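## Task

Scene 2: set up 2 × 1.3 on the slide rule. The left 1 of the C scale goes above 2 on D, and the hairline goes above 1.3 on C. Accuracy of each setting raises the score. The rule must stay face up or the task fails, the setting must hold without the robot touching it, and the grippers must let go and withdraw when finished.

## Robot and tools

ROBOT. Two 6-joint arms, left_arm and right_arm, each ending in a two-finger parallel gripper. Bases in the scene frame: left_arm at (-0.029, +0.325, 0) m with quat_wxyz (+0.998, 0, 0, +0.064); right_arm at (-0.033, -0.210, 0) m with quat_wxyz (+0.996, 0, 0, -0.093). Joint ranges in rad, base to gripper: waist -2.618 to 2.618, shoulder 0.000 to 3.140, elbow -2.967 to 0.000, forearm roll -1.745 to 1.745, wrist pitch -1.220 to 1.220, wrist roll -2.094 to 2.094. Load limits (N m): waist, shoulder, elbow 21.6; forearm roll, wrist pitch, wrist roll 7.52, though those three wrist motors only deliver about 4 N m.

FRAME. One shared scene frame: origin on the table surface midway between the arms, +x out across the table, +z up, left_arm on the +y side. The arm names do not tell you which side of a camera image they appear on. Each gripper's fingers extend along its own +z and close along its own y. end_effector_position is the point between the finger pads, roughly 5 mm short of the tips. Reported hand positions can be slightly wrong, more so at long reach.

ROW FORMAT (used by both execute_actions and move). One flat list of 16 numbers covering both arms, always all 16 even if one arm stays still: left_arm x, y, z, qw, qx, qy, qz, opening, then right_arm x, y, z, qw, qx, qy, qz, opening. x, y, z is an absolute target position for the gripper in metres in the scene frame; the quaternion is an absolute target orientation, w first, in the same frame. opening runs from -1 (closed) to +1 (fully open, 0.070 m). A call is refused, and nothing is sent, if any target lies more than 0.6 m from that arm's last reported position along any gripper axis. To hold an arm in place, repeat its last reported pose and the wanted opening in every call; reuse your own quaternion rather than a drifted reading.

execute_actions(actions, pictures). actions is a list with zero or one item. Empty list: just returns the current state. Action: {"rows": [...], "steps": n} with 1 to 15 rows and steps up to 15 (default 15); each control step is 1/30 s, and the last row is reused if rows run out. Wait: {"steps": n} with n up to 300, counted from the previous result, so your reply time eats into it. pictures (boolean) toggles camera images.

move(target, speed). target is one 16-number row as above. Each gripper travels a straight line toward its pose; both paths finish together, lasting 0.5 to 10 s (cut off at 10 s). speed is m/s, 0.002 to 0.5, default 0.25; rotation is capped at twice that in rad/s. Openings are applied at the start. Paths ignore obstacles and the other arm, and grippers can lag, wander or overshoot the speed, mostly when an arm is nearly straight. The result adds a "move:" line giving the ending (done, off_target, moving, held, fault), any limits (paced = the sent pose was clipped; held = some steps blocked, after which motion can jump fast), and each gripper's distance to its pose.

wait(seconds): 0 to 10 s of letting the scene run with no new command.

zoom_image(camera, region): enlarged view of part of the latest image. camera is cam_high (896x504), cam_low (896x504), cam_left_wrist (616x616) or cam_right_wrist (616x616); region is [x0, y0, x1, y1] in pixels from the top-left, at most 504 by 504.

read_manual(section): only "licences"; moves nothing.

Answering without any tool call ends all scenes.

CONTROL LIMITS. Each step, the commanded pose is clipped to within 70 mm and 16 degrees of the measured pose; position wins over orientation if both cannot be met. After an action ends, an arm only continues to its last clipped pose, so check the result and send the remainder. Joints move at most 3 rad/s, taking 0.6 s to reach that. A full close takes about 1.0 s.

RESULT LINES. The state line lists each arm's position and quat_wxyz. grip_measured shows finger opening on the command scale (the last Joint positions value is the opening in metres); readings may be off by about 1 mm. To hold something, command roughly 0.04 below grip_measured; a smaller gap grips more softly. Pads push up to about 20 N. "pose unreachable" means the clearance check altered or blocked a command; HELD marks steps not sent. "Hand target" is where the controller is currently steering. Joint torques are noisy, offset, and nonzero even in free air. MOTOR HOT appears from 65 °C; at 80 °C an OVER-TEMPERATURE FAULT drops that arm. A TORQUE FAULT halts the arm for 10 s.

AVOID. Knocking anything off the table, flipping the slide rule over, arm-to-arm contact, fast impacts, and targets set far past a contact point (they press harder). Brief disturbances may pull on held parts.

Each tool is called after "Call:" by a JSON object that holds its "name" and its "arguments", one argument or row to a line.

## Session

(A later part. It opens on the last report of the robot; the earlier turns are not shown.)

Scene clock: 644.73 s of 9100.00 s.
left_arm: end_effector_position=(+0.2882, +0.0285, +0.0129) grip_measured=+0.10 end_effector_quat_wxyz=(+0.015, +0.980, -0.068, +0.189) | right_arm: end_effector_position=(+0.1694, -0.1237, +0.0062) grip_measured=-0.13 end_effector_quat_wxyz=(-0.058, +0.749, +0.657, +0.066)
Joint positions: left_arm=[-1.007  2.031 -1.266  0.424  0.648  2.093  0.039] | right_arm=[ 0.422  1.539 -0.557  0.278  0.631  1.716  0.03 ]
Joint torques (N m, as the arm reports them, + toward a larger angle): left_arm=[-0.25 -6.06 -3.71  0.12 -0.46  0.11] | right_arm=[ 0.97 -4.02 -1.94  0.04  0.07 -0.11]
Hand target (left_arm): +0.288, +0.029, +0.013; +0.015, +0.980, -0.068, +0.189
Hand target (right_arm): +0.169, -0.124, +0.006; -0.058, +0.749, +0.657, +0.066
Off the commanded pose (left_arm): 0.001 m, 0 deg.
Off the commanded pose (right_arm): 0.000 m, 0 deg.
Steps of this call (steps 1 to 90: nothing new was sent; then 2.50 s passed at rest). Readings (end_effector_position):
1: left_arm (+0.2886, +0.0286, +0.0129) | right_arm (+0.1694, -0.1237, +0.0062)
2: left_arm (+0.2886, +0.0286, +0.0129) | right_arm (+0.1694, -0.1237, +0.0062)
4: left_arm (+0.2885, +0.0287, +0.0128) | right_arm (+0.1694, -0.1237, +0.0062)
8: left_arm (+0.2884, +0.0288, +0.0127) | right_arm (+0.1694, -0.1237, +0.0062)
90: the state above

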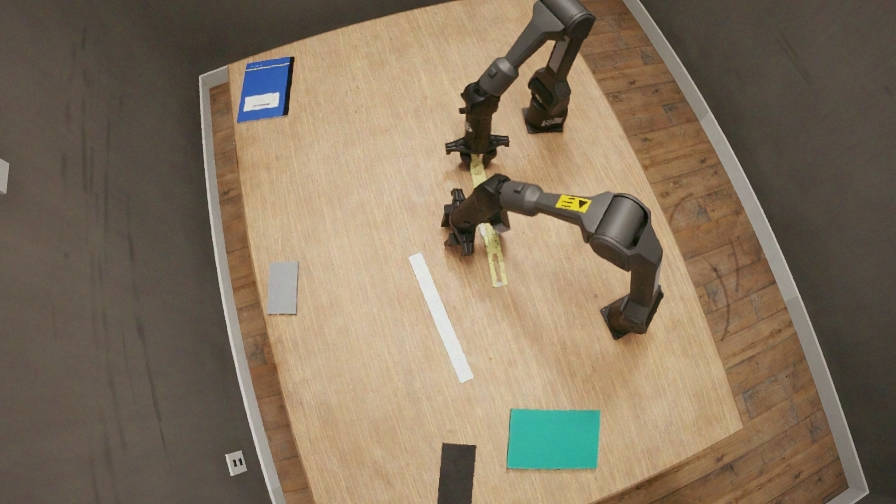

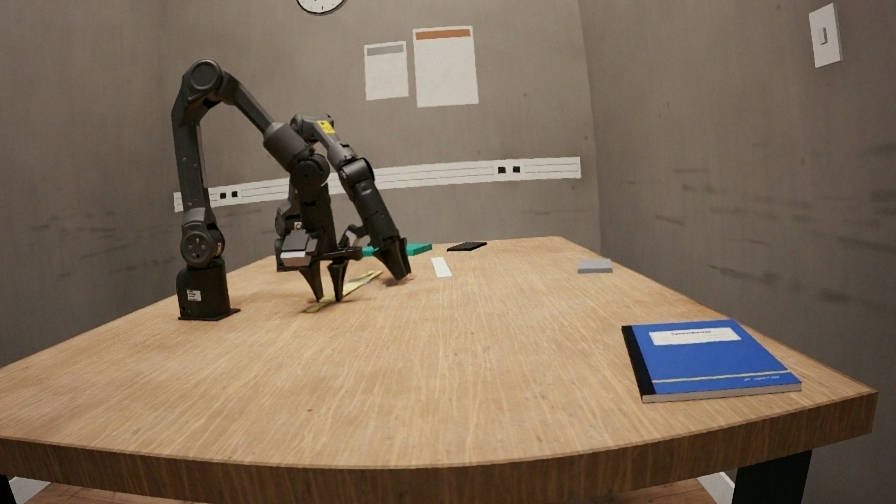

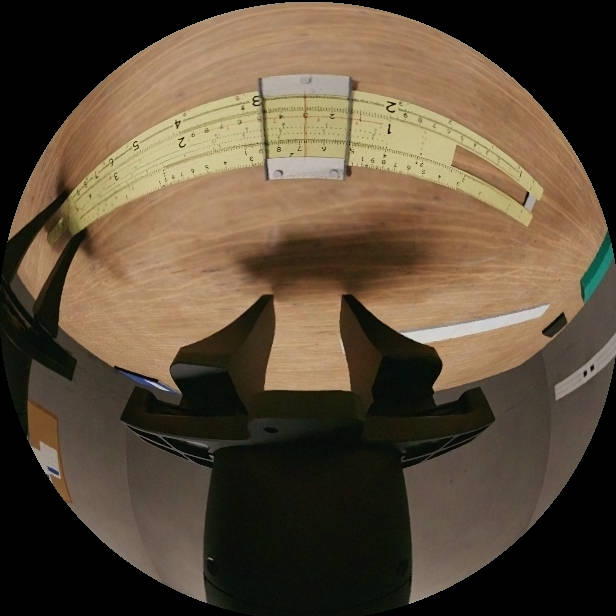

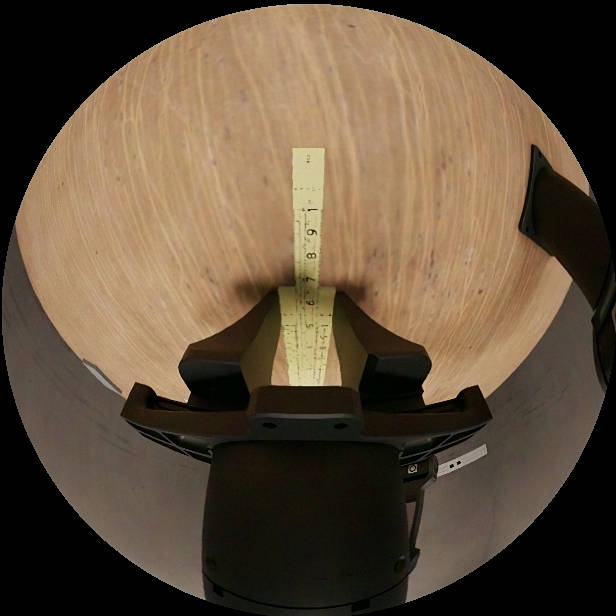

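Call:
{"name": "zoom_image", "arguments": {
  "camera": "cam_left_wrist",
  "region": [272, 100, 340, 120]
}}

Call:
{"name": "zoom_image", "arguments": {
  "camera": "cam_left_wrist",
  "region": [296, 100, 320, 116]
}}

Region (272, 100, 340, 120) of cam_left_wrist's 616x616 image, scaled by 7.412, with more detail than that image has; it fills the top 148 rows of this view, and the rest is white.

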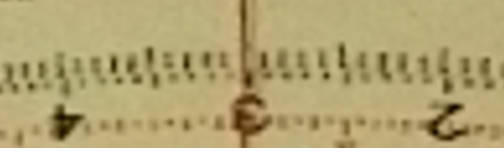

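Region (296, 100, 320, 116) of cam_left_wrist's 616x616 image, scaled by 21.000, with more detail than that image has.

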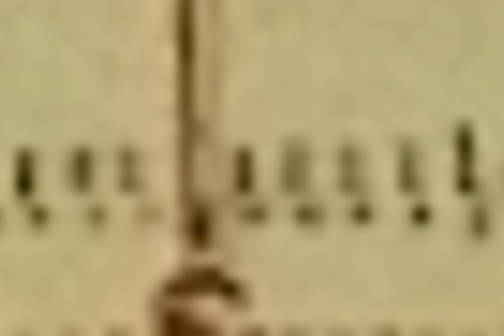

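Call:
{"name": "zoom_image", "arguments": {
  "camera": "cam_left_wrist",
  "region": [380, 90, 560, 240]
}}

Region (380, 90, 560, 240) of cam_left_wrist's 616x616 image, scaled by 2.800, with more detail than that image has.

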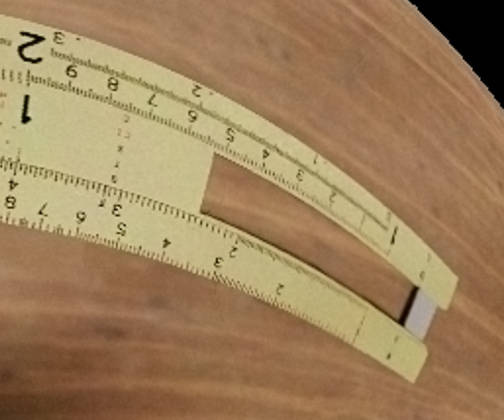

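Call:
{"name": "zoom_image", "arguments": {
  "camera": "cam_low",
  "region": [340, 200, 440, 300]
}}

Region (340, 200, 440, 300) of cam_low's 896x504 image, scaled by 5.040, with more detail than that image has.

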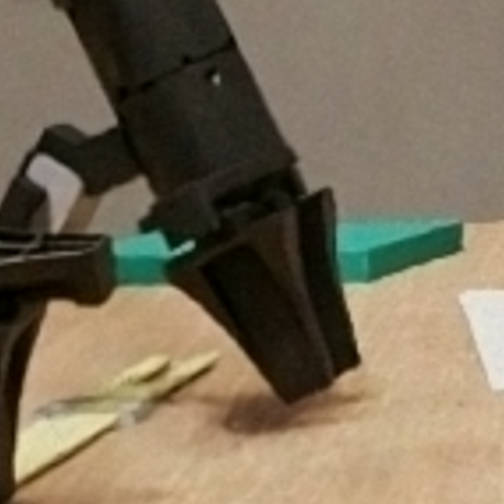

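Call:
{"name": "move", "arguments": {
  "target": [0.1894,0.1168,0.030, 0,0.7547,0.6561,0, -0.486, 0.1694,-0.1237,0.0062, -0.0575,0.7489,0.6568,0.0655, -0.18],
  "speed": 0.3
}}

Call:
{"name": "move", "arguments": {
  "target": [0.1894,0.1168,0.0125, 0,0.7547,0.6561,0, -0.486, 0.1694,-0.1237,0.0062, -0.0575,0.7489,0.6568,0.0655, -0.18],
  "speed": 0.025
}}

Call:
{"name": "zoom_image", "arguments": {
  "camera": "cam_left_wrist",
  "region": [240, 240, 360, 340]
}}

Scene clock: 767.73 s of 9100.00 s.
left_arm: end_effector_position=(+0.1871, +0.1153, +0.0316) grip_measured=-0.49 end_effector_quat_wxyz=(-0.001, +0.755, +0.655, -0.003) | right_arm: end_effector_position=(+0.1694, -0.1237, +0.0062) grip_measured=-0.13 end_effector_quat_wxyz=(-0.058, +0.749, +0.657, +0.066)
Joint positions: left_arm=[-0.894  1.763 -1.001 -0.007  0.899  0.951  0.018] | right_arm=[ 0.422  1.539 -0.557  0.278  0.631  1.716  0.03 ]
Joint torques (N m, as the arm reports them, + toward a larger angle): left_arm=[ 0.81 -3.73 -4.69 -0.05 -0.15  0.12] | right_arm=[ 0.86 -3.92 -1.99 -0.06  0.12 -0.06]
Hand target (left_arm): +0.187, +0.115, +0.032; -0.000, +0.756, +0.655, -0.003
Hand target (right_arm): +0.169, -0.124, +0.006; -0.058, +0.749, +0.657, +0.066
Off the commanded pose (left_arm): 0.003 m, 0 deg.
Off the commanded pose (right_arm): 0.000 m, 0 deg.
After step 90, 117.00 s passed at rest.
move: done

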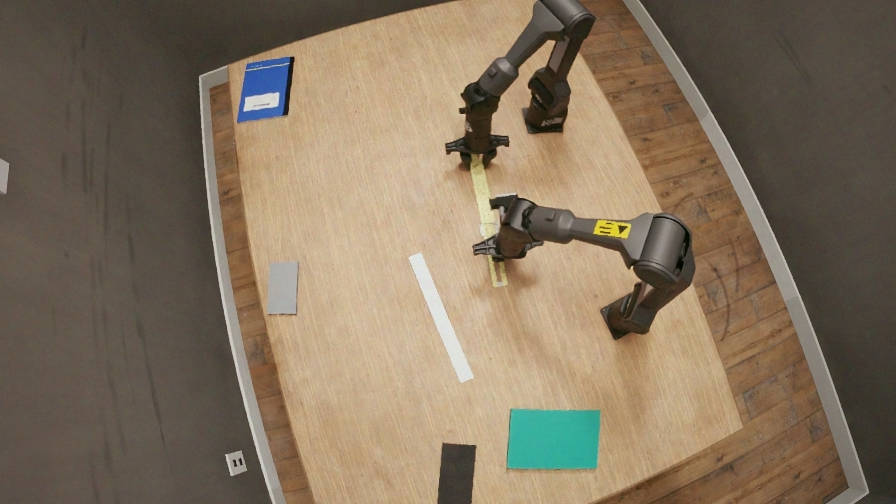

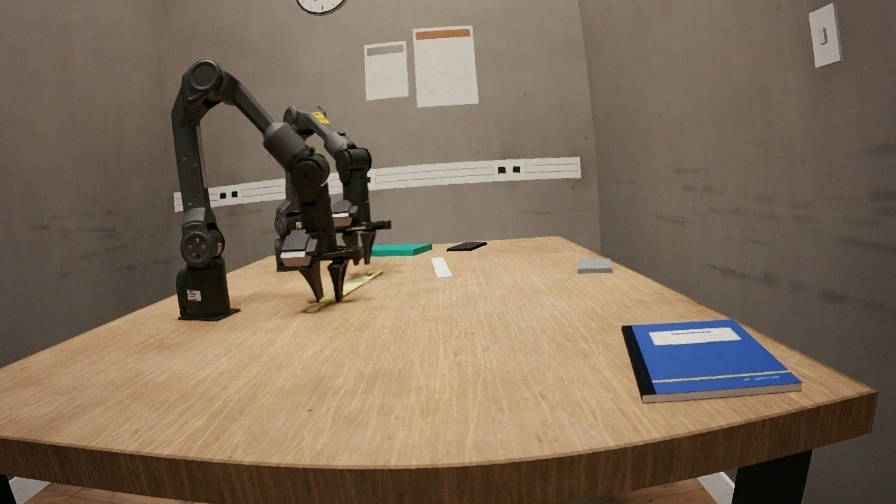

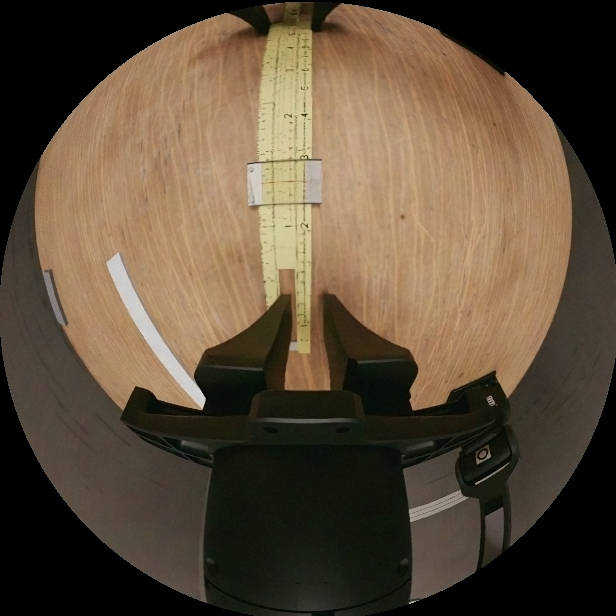

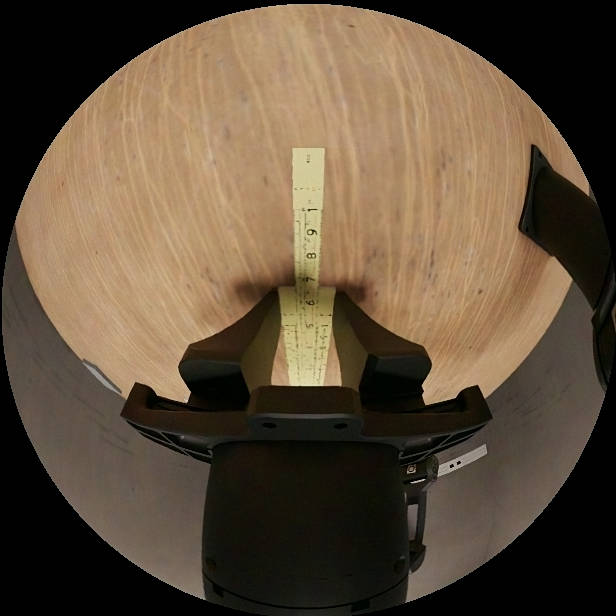

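Scene clock: 768.73 s of 9100.00 s.
left_arm: end_effector_position=(+0.1893, +0.1170, +0.0124) grip_measured=-0.49 end_effector_quat_wxyz=(-0.000, +0.755, +0.656, +0.000) | right_arm: end_effector_position=(+0.1694, -0.1237, +0.0062) grip_measured=-0.13 end_effector_quat_wxyz=(-0.058, +0.749, +0.657, +0.066)
Joint positions: left_arm=[-0.889  1.804 -0.967  0.     0.822  0.948  0.018] | right_arm=[ 0.422  1.539 -0.557  0.278  0.631  1.716  0.03 ]
Joint torques (N m, as the arm reports them, + toward a larger angle): left_arm=[ 1.52 -3.88 -3.82 -0.05  0.07 -0.17] | right_arm=[ 0.86 -3.92 -2.02 -0.07  0.11 -0.05]
Hand target (left_arm): +0.189, +0.117, +0.013; +0.000, +0.755, +0.656, +0.000
Hand target (right_arm): +0.169, -0.124, +0.006; -0.058, +0.749, +0.657, +0.066
Off the commanded pose (left_arm): 0.000 m, 0 deg.
Off the commanded pose (right_arm): 0.000 m, 0 deg.
move: done

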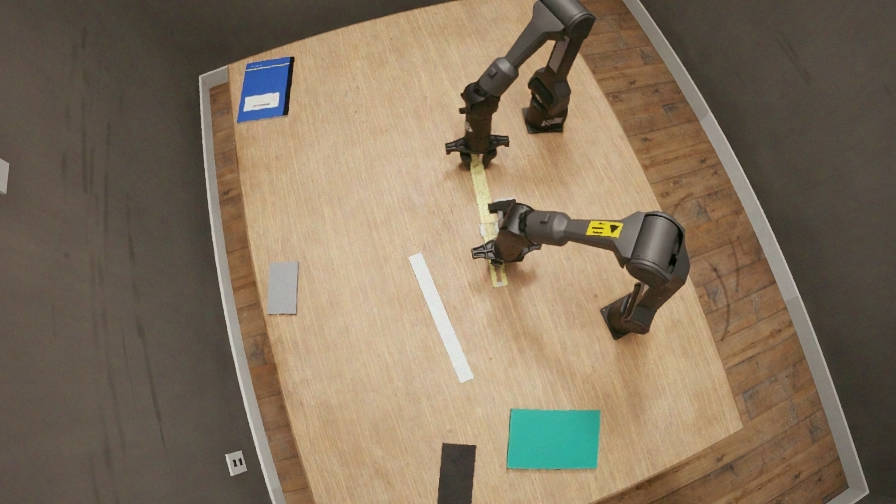

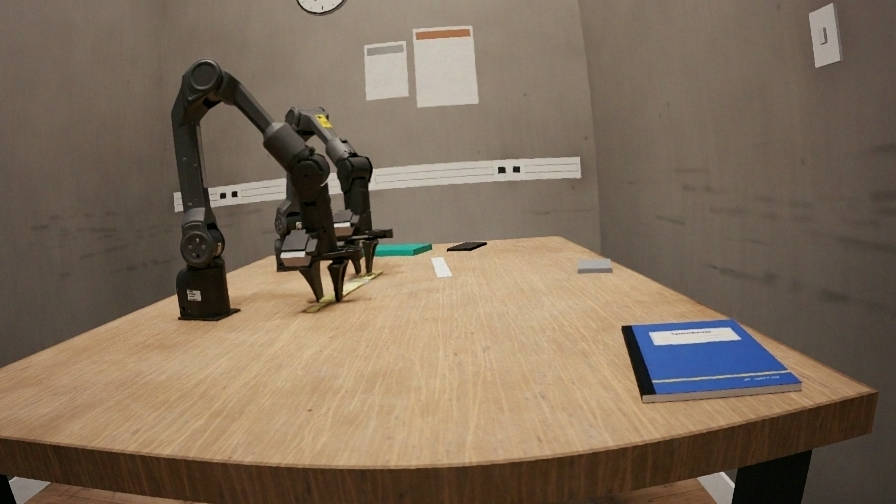

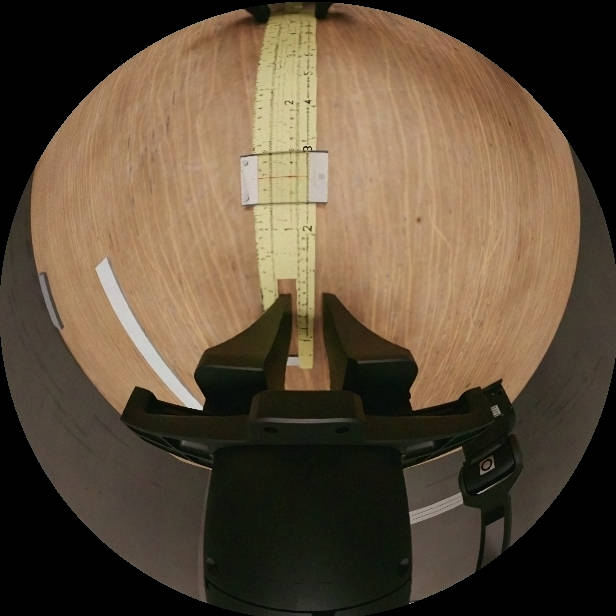

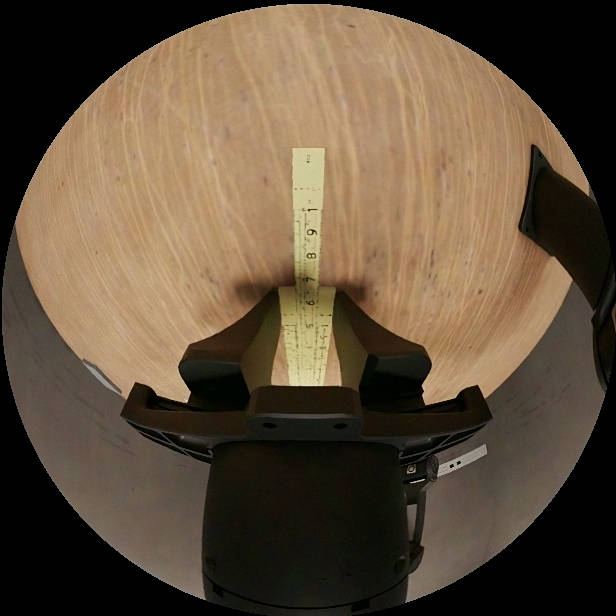

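Region (240, 240, 360, 340) of cam_left_wrist's 616x616 image, scaled by 4.200, with more detail than that image has.

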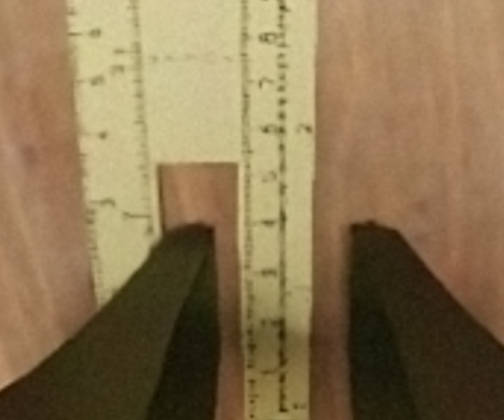

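Call:
{"name": "move", "arguments": {
  "target": [0.18824,0.11209,0.0060, 0,0.7547,0.6561,0, -0.486, 0.1694,-0.1237,0.0062, -0.0575,0.7489,0.6568,0.0655, -0.18],
  "speed": 0.01
}}

Call:
{"name": "zoom_image", "arguments": {
  "camera": "cam_left_wrist",
  "region": [264, 270, 314, 310]
}}

Call:
{"name": "zoom_image", "arguments": {
  "camera": "cam_left_wrist",
  "region": [270, 150, 330, 210]
}}

Scene clock: 779.90 s of 9100.00 s.
left_arm: end_effector_position=(+0.1882, +0.1121, +0.0059) grip_measured=-0.49 end_effector_quat_wxyz=(-0.000, +0.755, +0.656, +0.000) | right_arm: end_effector_position=(+0.1694, -0.1237, +0.0062) grip_measured=-0.13 end_effector_quat_wxyz=(-0.058, +0.749, +0.657, +0.066)
Joint positions: left_arm=[-0.903  1.826 -0.969  0.     0.801  0.935  0.018] | right_arm=[ 0.422  1.539 -0.557  0.278  0.631  1.716  0.03 ]
Joint torques (N m, as the arm reports them, + toward a larger angle): left_arm=[-0.07 -3.6  -4.61 -0.04 -0.18 -0.14] | right_arm=[ 0.8  -3.91 -2.06 -0.07  0.14 -0.02]
Hand target (left_arm): +0.188, +0.112, +0.006; -0.000, +0.755, +0.656, +0.000
Hand target (right_arm): +0.169, -0.124, +0.006; -0.058, +0.749, +0.657, +0.066
Off the commanded pose (left_arm): 0.000 m, 0 deg.
Off the commanded pose (right_arm): 0.000 m, 0 deg.
After step 90, 7.10 s passed at rest.
move: done

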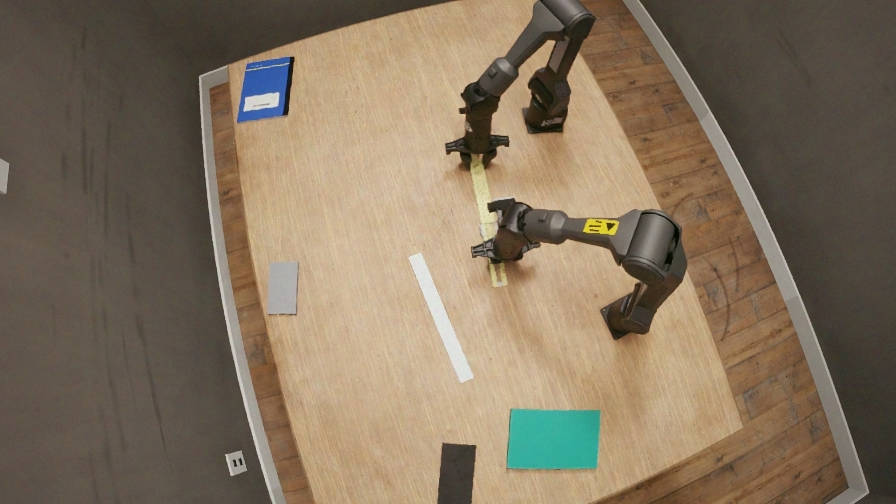

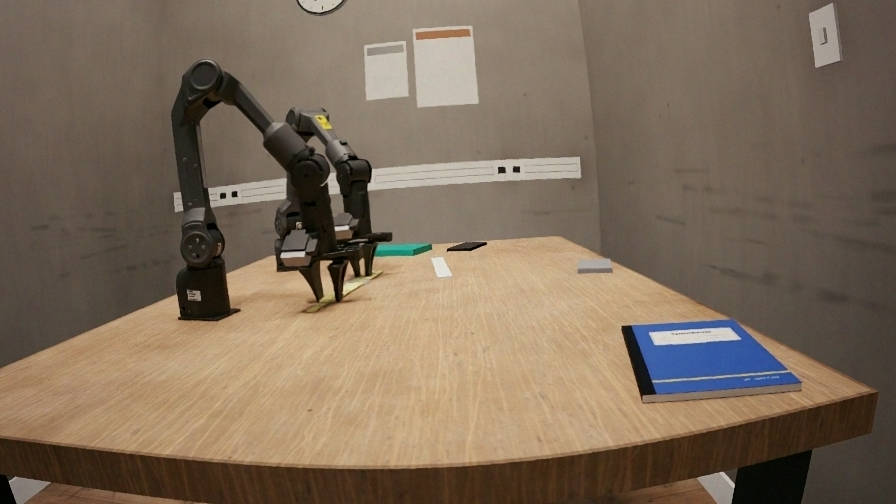

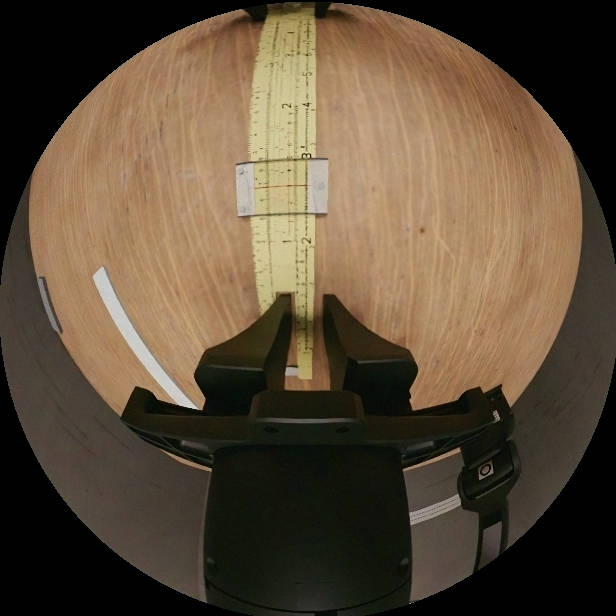

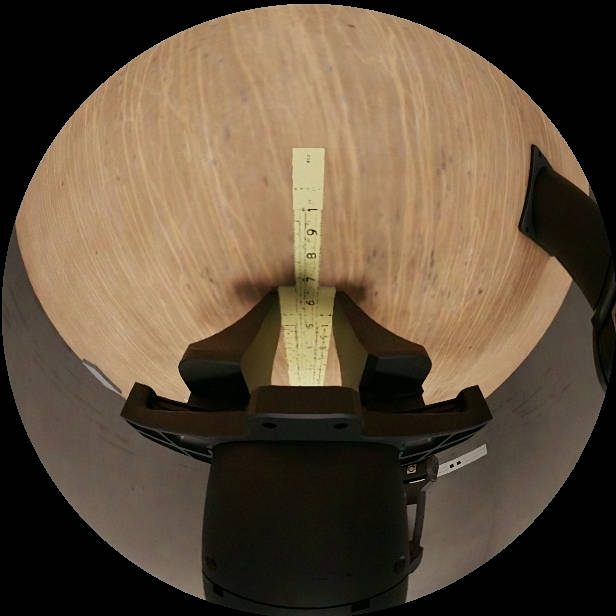

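Region (264, 270, 314, 310) of cam_left_wrist's 616x616 image, scaled by 10.080, with more detail than that image has; it fills the top 403 rows of this view, and the rest is white.

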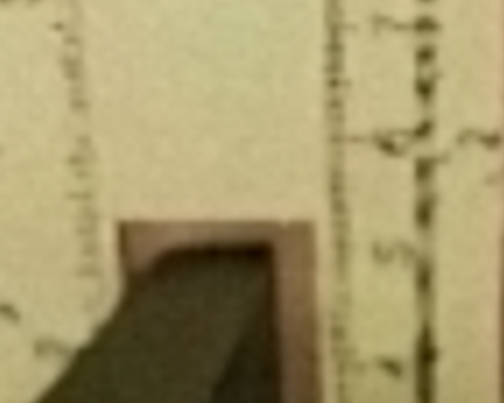

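Region (270, 150, 330, 210) of cam_left_wrist's 616x616 image, scaled by 8.400, with more detail than that image has.

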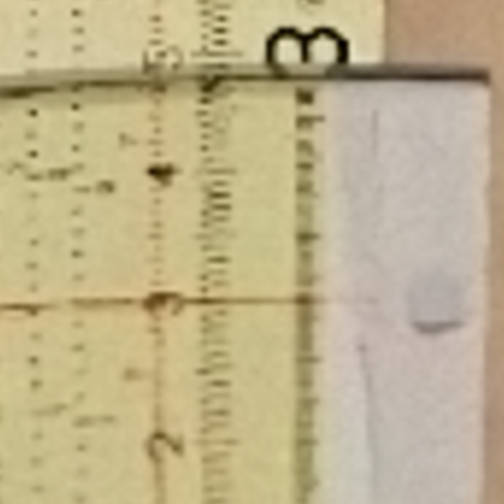

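Call:
{"name": "zoom_image", "arguments": {
  "camera": "cam_left_wrist",
  "region": [284, 172, 312, 200]
}}

Region (284, 172, 312, 200) of cam_left_wrist's 616x616 image, scaled by 18.000, with more detail than that image has.

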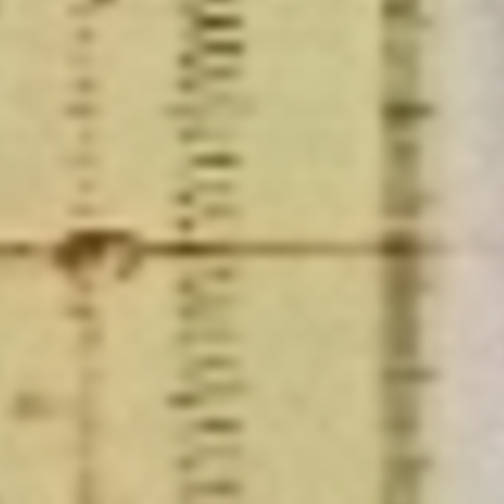

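Call:
{"name": "execute_actions", "arguments": {
  "actions": [
    {"rows": [[0.18798,0.11021,0.0060, 0,0.7547,0.6561,0, -0.486, 0.1694,-0.1237,0.0062, -0.0575,0.7489,0.6568,0.0655, -0.18]], "steps": 15}
  ],
  "pictures": false
}}

Call:
{"name": "execute_actions", "arguments": {
  "actions": [
    {"steps": 45}
  ]
}}

Call:
{"name": "zoom_image", "arguments": {
  "camera": "cam_left_wrist",
  "region": [264, 270, 314, 310]
}}

Call:
{"name": "zoom_image", "arguments": {
  "camera": "cam_left_wrist",
  "region": [282, 174, 312, 204]
}}

Scene clock: 793.37 s of 9100.00 s.
left_arm: end_effector_position=(+0.1883, +0.1102, +0.0062) grip_measured=-0.49 end_effector_quat_wxyz=(+0.000, +0.755, +0.656, +0.000) | right_arm: end_effector_position=(+0.1694, -0.1237, +0.0062) grip_measured=-0.13 end_effector_quat_wxyz=(-0.058, +0.749, +0.657, +0.066)
Joint positions: left_arm=[-0.907  1.829 -0.975  0.001  0.803  0.93   0.018] | right_arm=[ 0.422  1.539 -0.557  0.278  0.631  1.716  0.03 ]
Joint torques (N m, as the arm reports them, + toward a larger angle): left_arm=[-0.05 -3.53 -3.42 -0.18  0.1  -0.18] | right_arm=[ 0.78 -3.88 -2.14 -0.07  0.15  0.03]
Hand target (left_arm): +0.188, +0.110, +0.006; -0.000, +0.755, +0.656, +0.000
Hand target (right_arm): +0.169, -0.124, +0.006; -0.058, +0.749, +0.657, +0.066
Off the commanded pose (left_arm): 0.000 m, 0 deg.
Off the commanded pose (right_arm): 0.000 m, 0 deg.
Steps of this call (steps 1 to 90: nothing new was sent; then 9.97 s passed at rest; steps 91 to 105: all 15 steps of this action). Readings (end_effector_position):
91: left_arm (+0.1883, +0.1120, +0.0061) | right_arm (+0.1694, -0.1237, +0.0062)
92: left_arm (+0.1884, +0.1108, +0.0064) | right_arm (+0.1694, -0.1237, +0.0062)
94: left_arm (+0.1885, +0.1102, +0.0065) | right_arm (+0.1694, -0.1237, +0.0062)
98: left_arm (+0.1885, +0.1102, +0.0064) | right_arm (+0.1694, -0.1237, +0.0062)
105: the state above

Scene clock: 794.87 s of 9100.00 s.
left_arm: end_effector_position=(+0.1880, +0.1103, +0.0060) grip_measured=-0.49 end_effector_quat_wxyz=(-0.000, +0.755, +0.656, +0.000) | right_arm: end_effector_position=(+0.1694, -0.1237, +0.0062) grip_measured=-0.13 end_effector_quat_wxyz=(-0.058, +0.749, +0.657, +0.066)
Joint positions: left_arm=[-0.908  1.829 -0.974  0.     0.803  0.93   0.018] | right_arm=[ 0.422  1.539 -0.557  0.278  0.631  1.716  0.03 ]
Joint torques (N m, as the arm reports them, + toward a larger angle): left_arm=[-0.25 -3.48 -3.22 -0.22 -0.29 -0.15] | right_arm=[ 0.74 -3.82 -2.11 -0.07  0.15  0.04]
Hand target (left_arm): +0.188, +0.110, +0.006; -0.000, +0.755, +0.656, +0.000
Hand target (right_arm): +0.169, -0.124, +0.006; -0.058, +0.749, +0.657, +0.066
Off the commanded pose (left_arm): 0.000 m, 0 deg.
Off the commanded pose (right_arm): 0.000 m, 0 deg.
Steps of this call (steps 1 to 45: nothing new was sent). Readings (end_effector_position):
1: left_arm (+0.1883, +0.1102, +0.0062) | right_arm (+0.1694, -0.1237, +0.0062)
2: left_arm (+0.1883, +0.1102, +0.0062) | right_arm (+0.1694, -0.1237, +0.0062)
4: left_arm (+0.1882, +0.1102, +0.0061) | right_arm (+0.1694, -0.1237, +0.0062)
8: left_arm (+0.1881, +0.1103, +0.0060) | right_arm (+0.1694, -0.1237, +0.0062)
45: the state above

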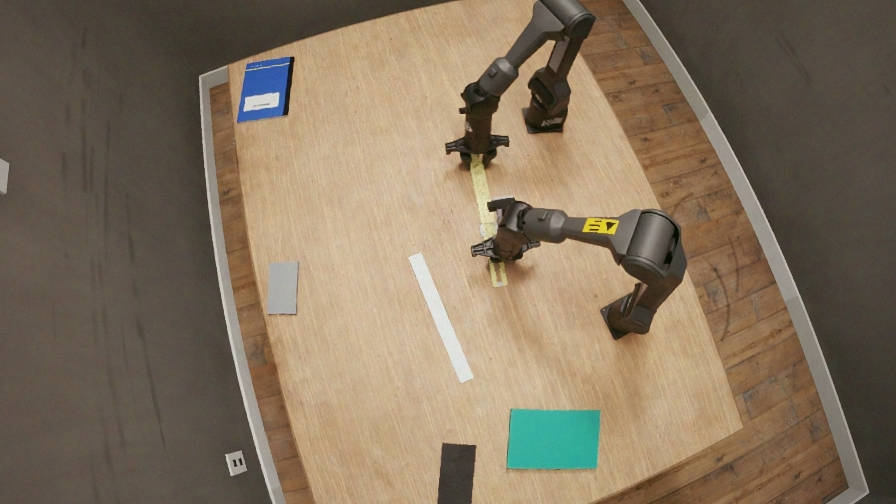

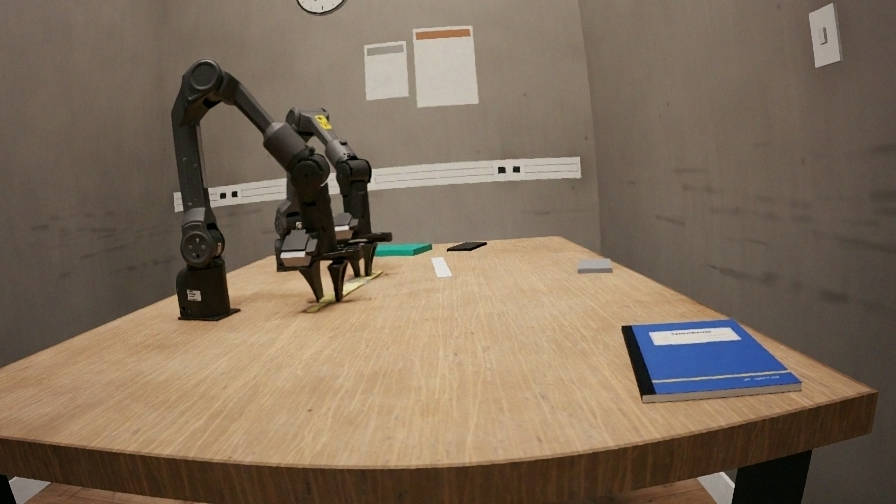

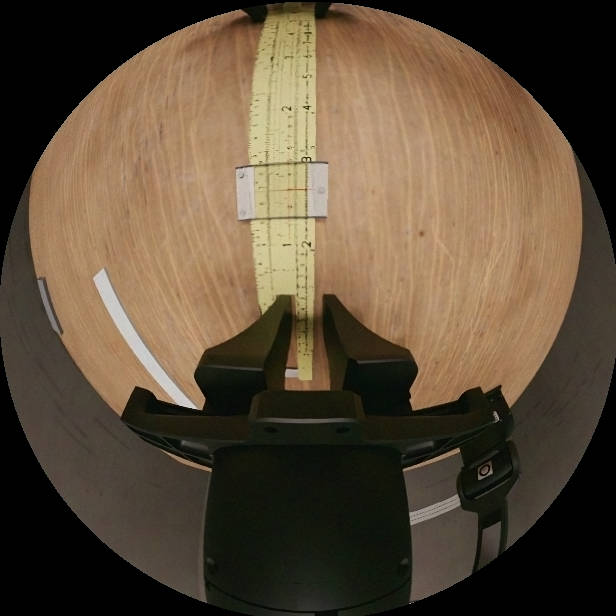

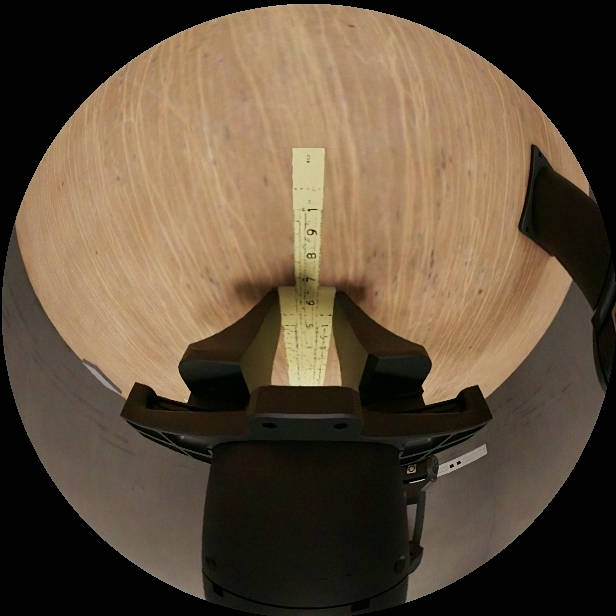

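Region (264, 270, 314, 310) of cam_left_wrist's 616x616 image, scaled by 10.080, with more detail than that image has; it fills the top 403 rows of this view, and the rest is white.

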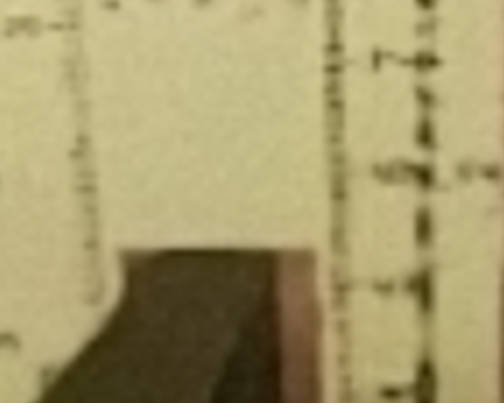

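Region (282, 174, 312, 204) of cam_left_wrist's 616x616 image, scaled by 16.800, with more detail than that image has.

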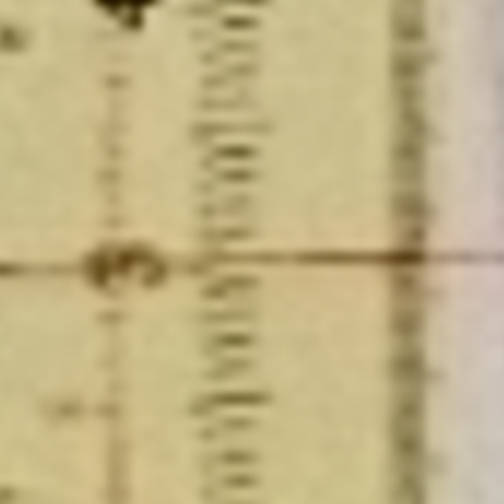

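Call:
{"name": "execute_actions", "arguments": {
  "actions": [
    {"rows": [[0.18797,0.11016,0.0060, 0,0.7547,0.6561,0, -0.486, 0.1694,-0.1237,0.0062, -0.0575,0.7489,0.6568,0.0655, -0.18],[0.18797,0.11011,0.0060, 0,0.7547,0.6561,0, -0.486, 0.1694,-0.1237,0.0062, -0.0575,0.7489,0.6568,0.0655, -0.18],[0.18796,0.11006,0.0060, 0,0.7547,0.6561,0, -0.486, 0.1694,-0.1237,0.0062, -0.0575,0.7489,0.6568,0.0655, -0.18],[0.18795,0.11002,0.0060, 0,0.7547,0.6561,0, -0.486, 0.1694,-0.1237,0.0062, -0.0575,0.7489,0.6568,0.0655, -0.18],[0.18795,0.10998,0.0060, 0,0.7547,0.6561,0, -0.486, 0.1694,-0.1237,0.0062, -0.0575,0.7489,0.6568,0.0655, -0.18]], "steps": 15}
  ],
  "pictures": false
}}

Call:
{"name": "execute_actions", "arguments": {
  "actions": [
    {"steps": 60}
  ]
}}

Call:
{"name": "zoom_image", "arguments": {
  "camera": "cam_left_wrist",
  "region": [264, 270, 314, 310]
}}

Call:
{"name": "zoom_image", "arguments": {
  "camera": "cam_left_wrist",
  "region": [282, 174, 312, 204]
}}

Scene clock: 806.10 s of 9100.00 s.
left_arm: end_effector_position=(+0.1878, +0.1101, +0.0059) grip_measured=-0.49 end_effector_quat_wxyz=(-0.000, +0.755, +0.656, -0.000) | right_arm: end_effector_position=(+0.1694, -0.1237, +0.0062) grip_measured=-0.13 end_effector_quat_wxyz=(-0.058, +0.749, +0.657, +0.066)
Joint positions: left_arm=[-0.908  1.83  -0.974 -0.     0.803  0.929  0.018] | right_arm=[ 0.422  1.539 -0.557  0.278  0.631  1.716  0.03 ]
Joint torques (N m, as the arm reports them, + toward a larger angle): left_arm=[-0.12 -3.4  -4.47 -0.22 -0.15 -0.15] | right_arm=[ 0.78 -3.85 -2.15 -0.06  0.15  0.09]
Hand target (left_arm): +0.188, +0.110, +0.006; -0.000, +0.755, +0.656, +0.000
Hand target (right_arm): +0.169, -0.124, +0.006; -0.058, +0.749, +0.657, +0.066
Off the commanded pose (left_arm): 0.000 m, 0 deg.
Off the commanded pose (right_arm): 0.000 m, 0 deg.
Steps of this call (steps 1 to 90: nothing new was sent; then 7.73 s passed at rest; steps 91 to 105: all 15 steps of this action). Readings (end_effector_position):
91: left_arm (+0.1880, +0.1102, +0.0060) | right_arm (+0.1694, -0.1237, +0.0062)
92: left_arm (+0.1879, +0.1102, +0.0060) | right_arm (+0.1694, -0.1237, +0.0062)
94: left_arm (+0.1879, +0.1101, +0.0059) | right_arm (+0.1694, -0.1237, +0.0062)
98: left_arm (+0.1878, +0.1101, +0.0059) | right_arm (+0.1694, -0.1237, +0.0062)
105: the state above

Scene clock: 808.10 s of 9100.00 s.
left_arm: end_effector_position=(+0.1880, +0.1100, +0.0060) grip_measured=-0.49 end_effector_quat_wxyz=(-0.000, +0.755, +0.656, -0.000) | right_arm: end_effector_position=(+0.1694, -0.1237, +0.0062) grip_measured=-0.13 end_effector_quat_wxyz=(-0.057, +0.749, +0.657, +0.065)
Joint positions: left_arm=[-0.908  1.83  -0.975 -0.     0.803  0.929  0.018] | right_arm=[ 0.422  1.539 -0.557  0.278  0.631  1.716  0.03 ]
Joint torques (N m, as the arm reports them, + toward a larger angle): left_arm=[-0.3  -3.79 -5.01 -0.17  0.12 -0.05] | right_arm=[ 0.68 -3.84 -2.22  0.13  0.12  0.11]
Hand target (left_arm): +0.188, +0.110, +0.006; -0.000, +0.755, +0.656, +0.000
Hand target (right_arm): +0.169, -0.124, +0.006; -0.058, +0.749, +0.657, +0.066
Off the commanded pose (left_arm): 0.000 m, 0 deg.
Off the commanded pose (right_arm): 0.000 m, 0 deg.
Steps of this call (steps 1 to 60: nothing new was sent). Readings (end_effector_position):
1: left_arm (+0.1878, +0.1101, +0.0059) | right_arm (+0.1694, -0.1237, +0.0062)
2: left_arm (+0.1878, +0.1101, +0.0059) | right_arm (+0.1694, -0.1237, +0.0062)
4: left_arm (+0.1878, +0.1101, +0.0059) | right_arm (+0.1694, -0.1237, +0.0062)
8: left_arm (+0.1879, +0.1101, +0.0059) | right_arm (+0.1694, -0.1237, +0.0062)
60: the state above

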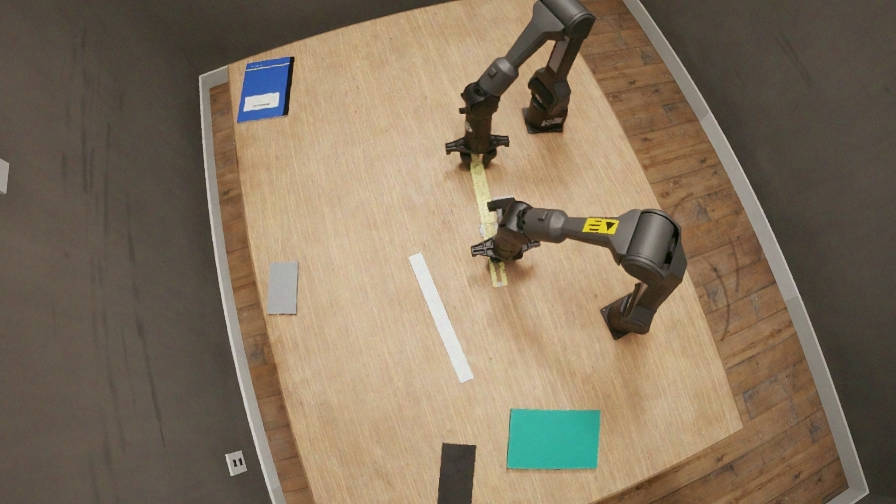

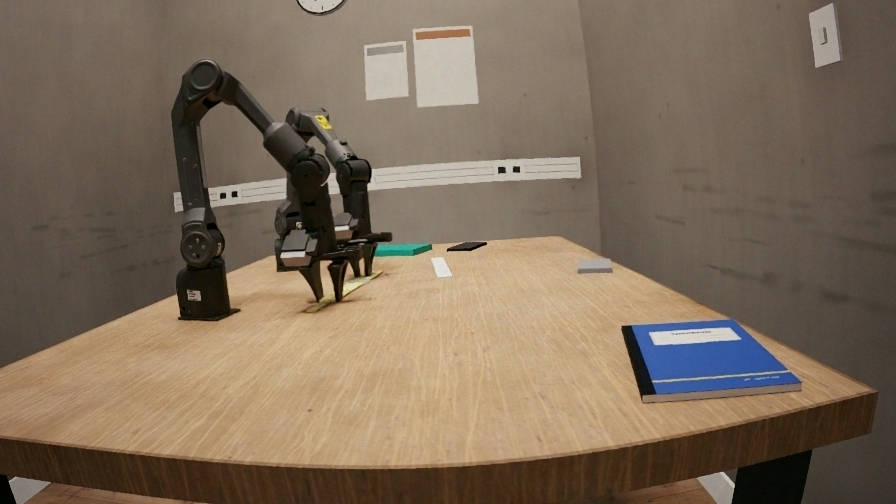

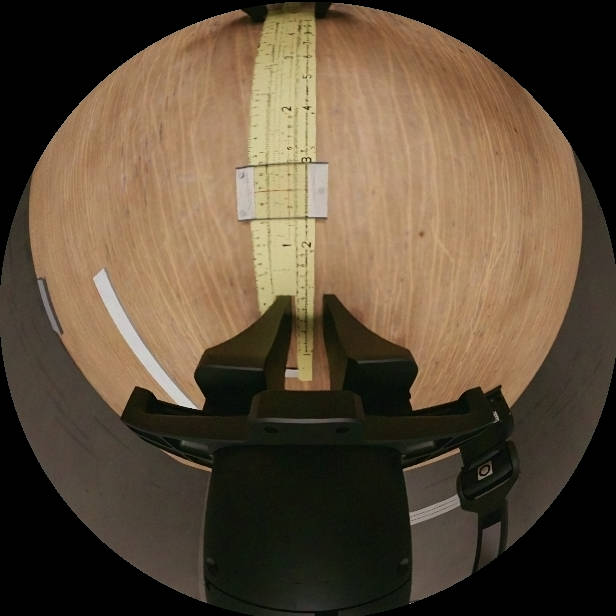

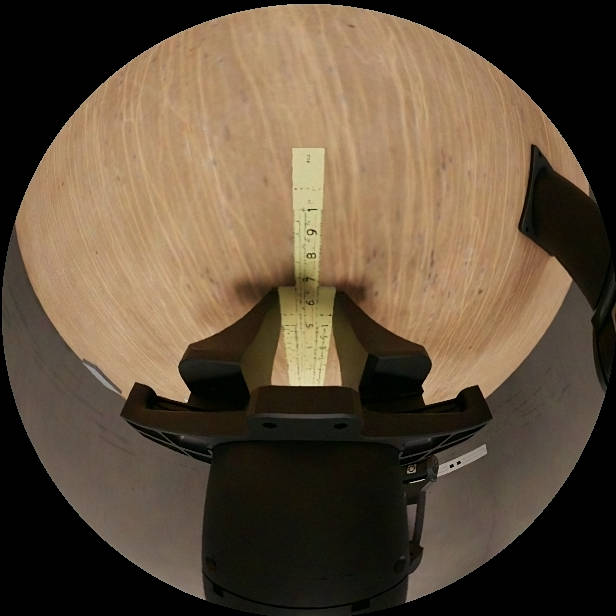

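Region (264, 270, 314, 310) of cam_left_wrist's 616x616 image, scaled by 10.080, with more detail than that image has; it fills the top 403 rows of this view, and the rest is white.

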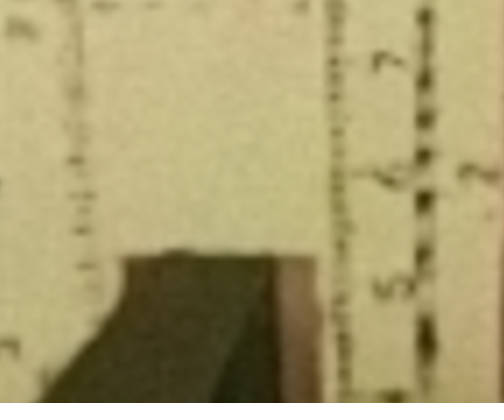

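Region (282, 174, 312, 204) of cam_left_wrist's 616x616 image, scaled by 16.800, with more detail than that image has.

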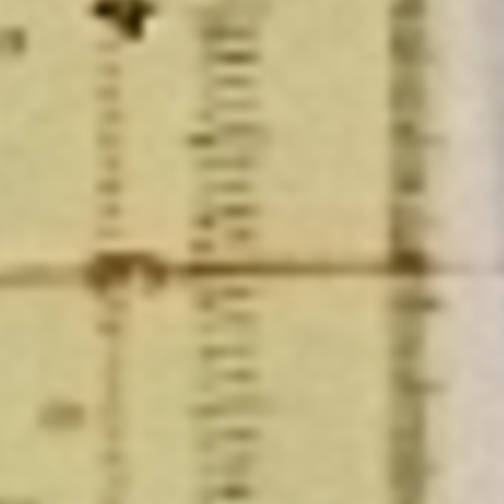

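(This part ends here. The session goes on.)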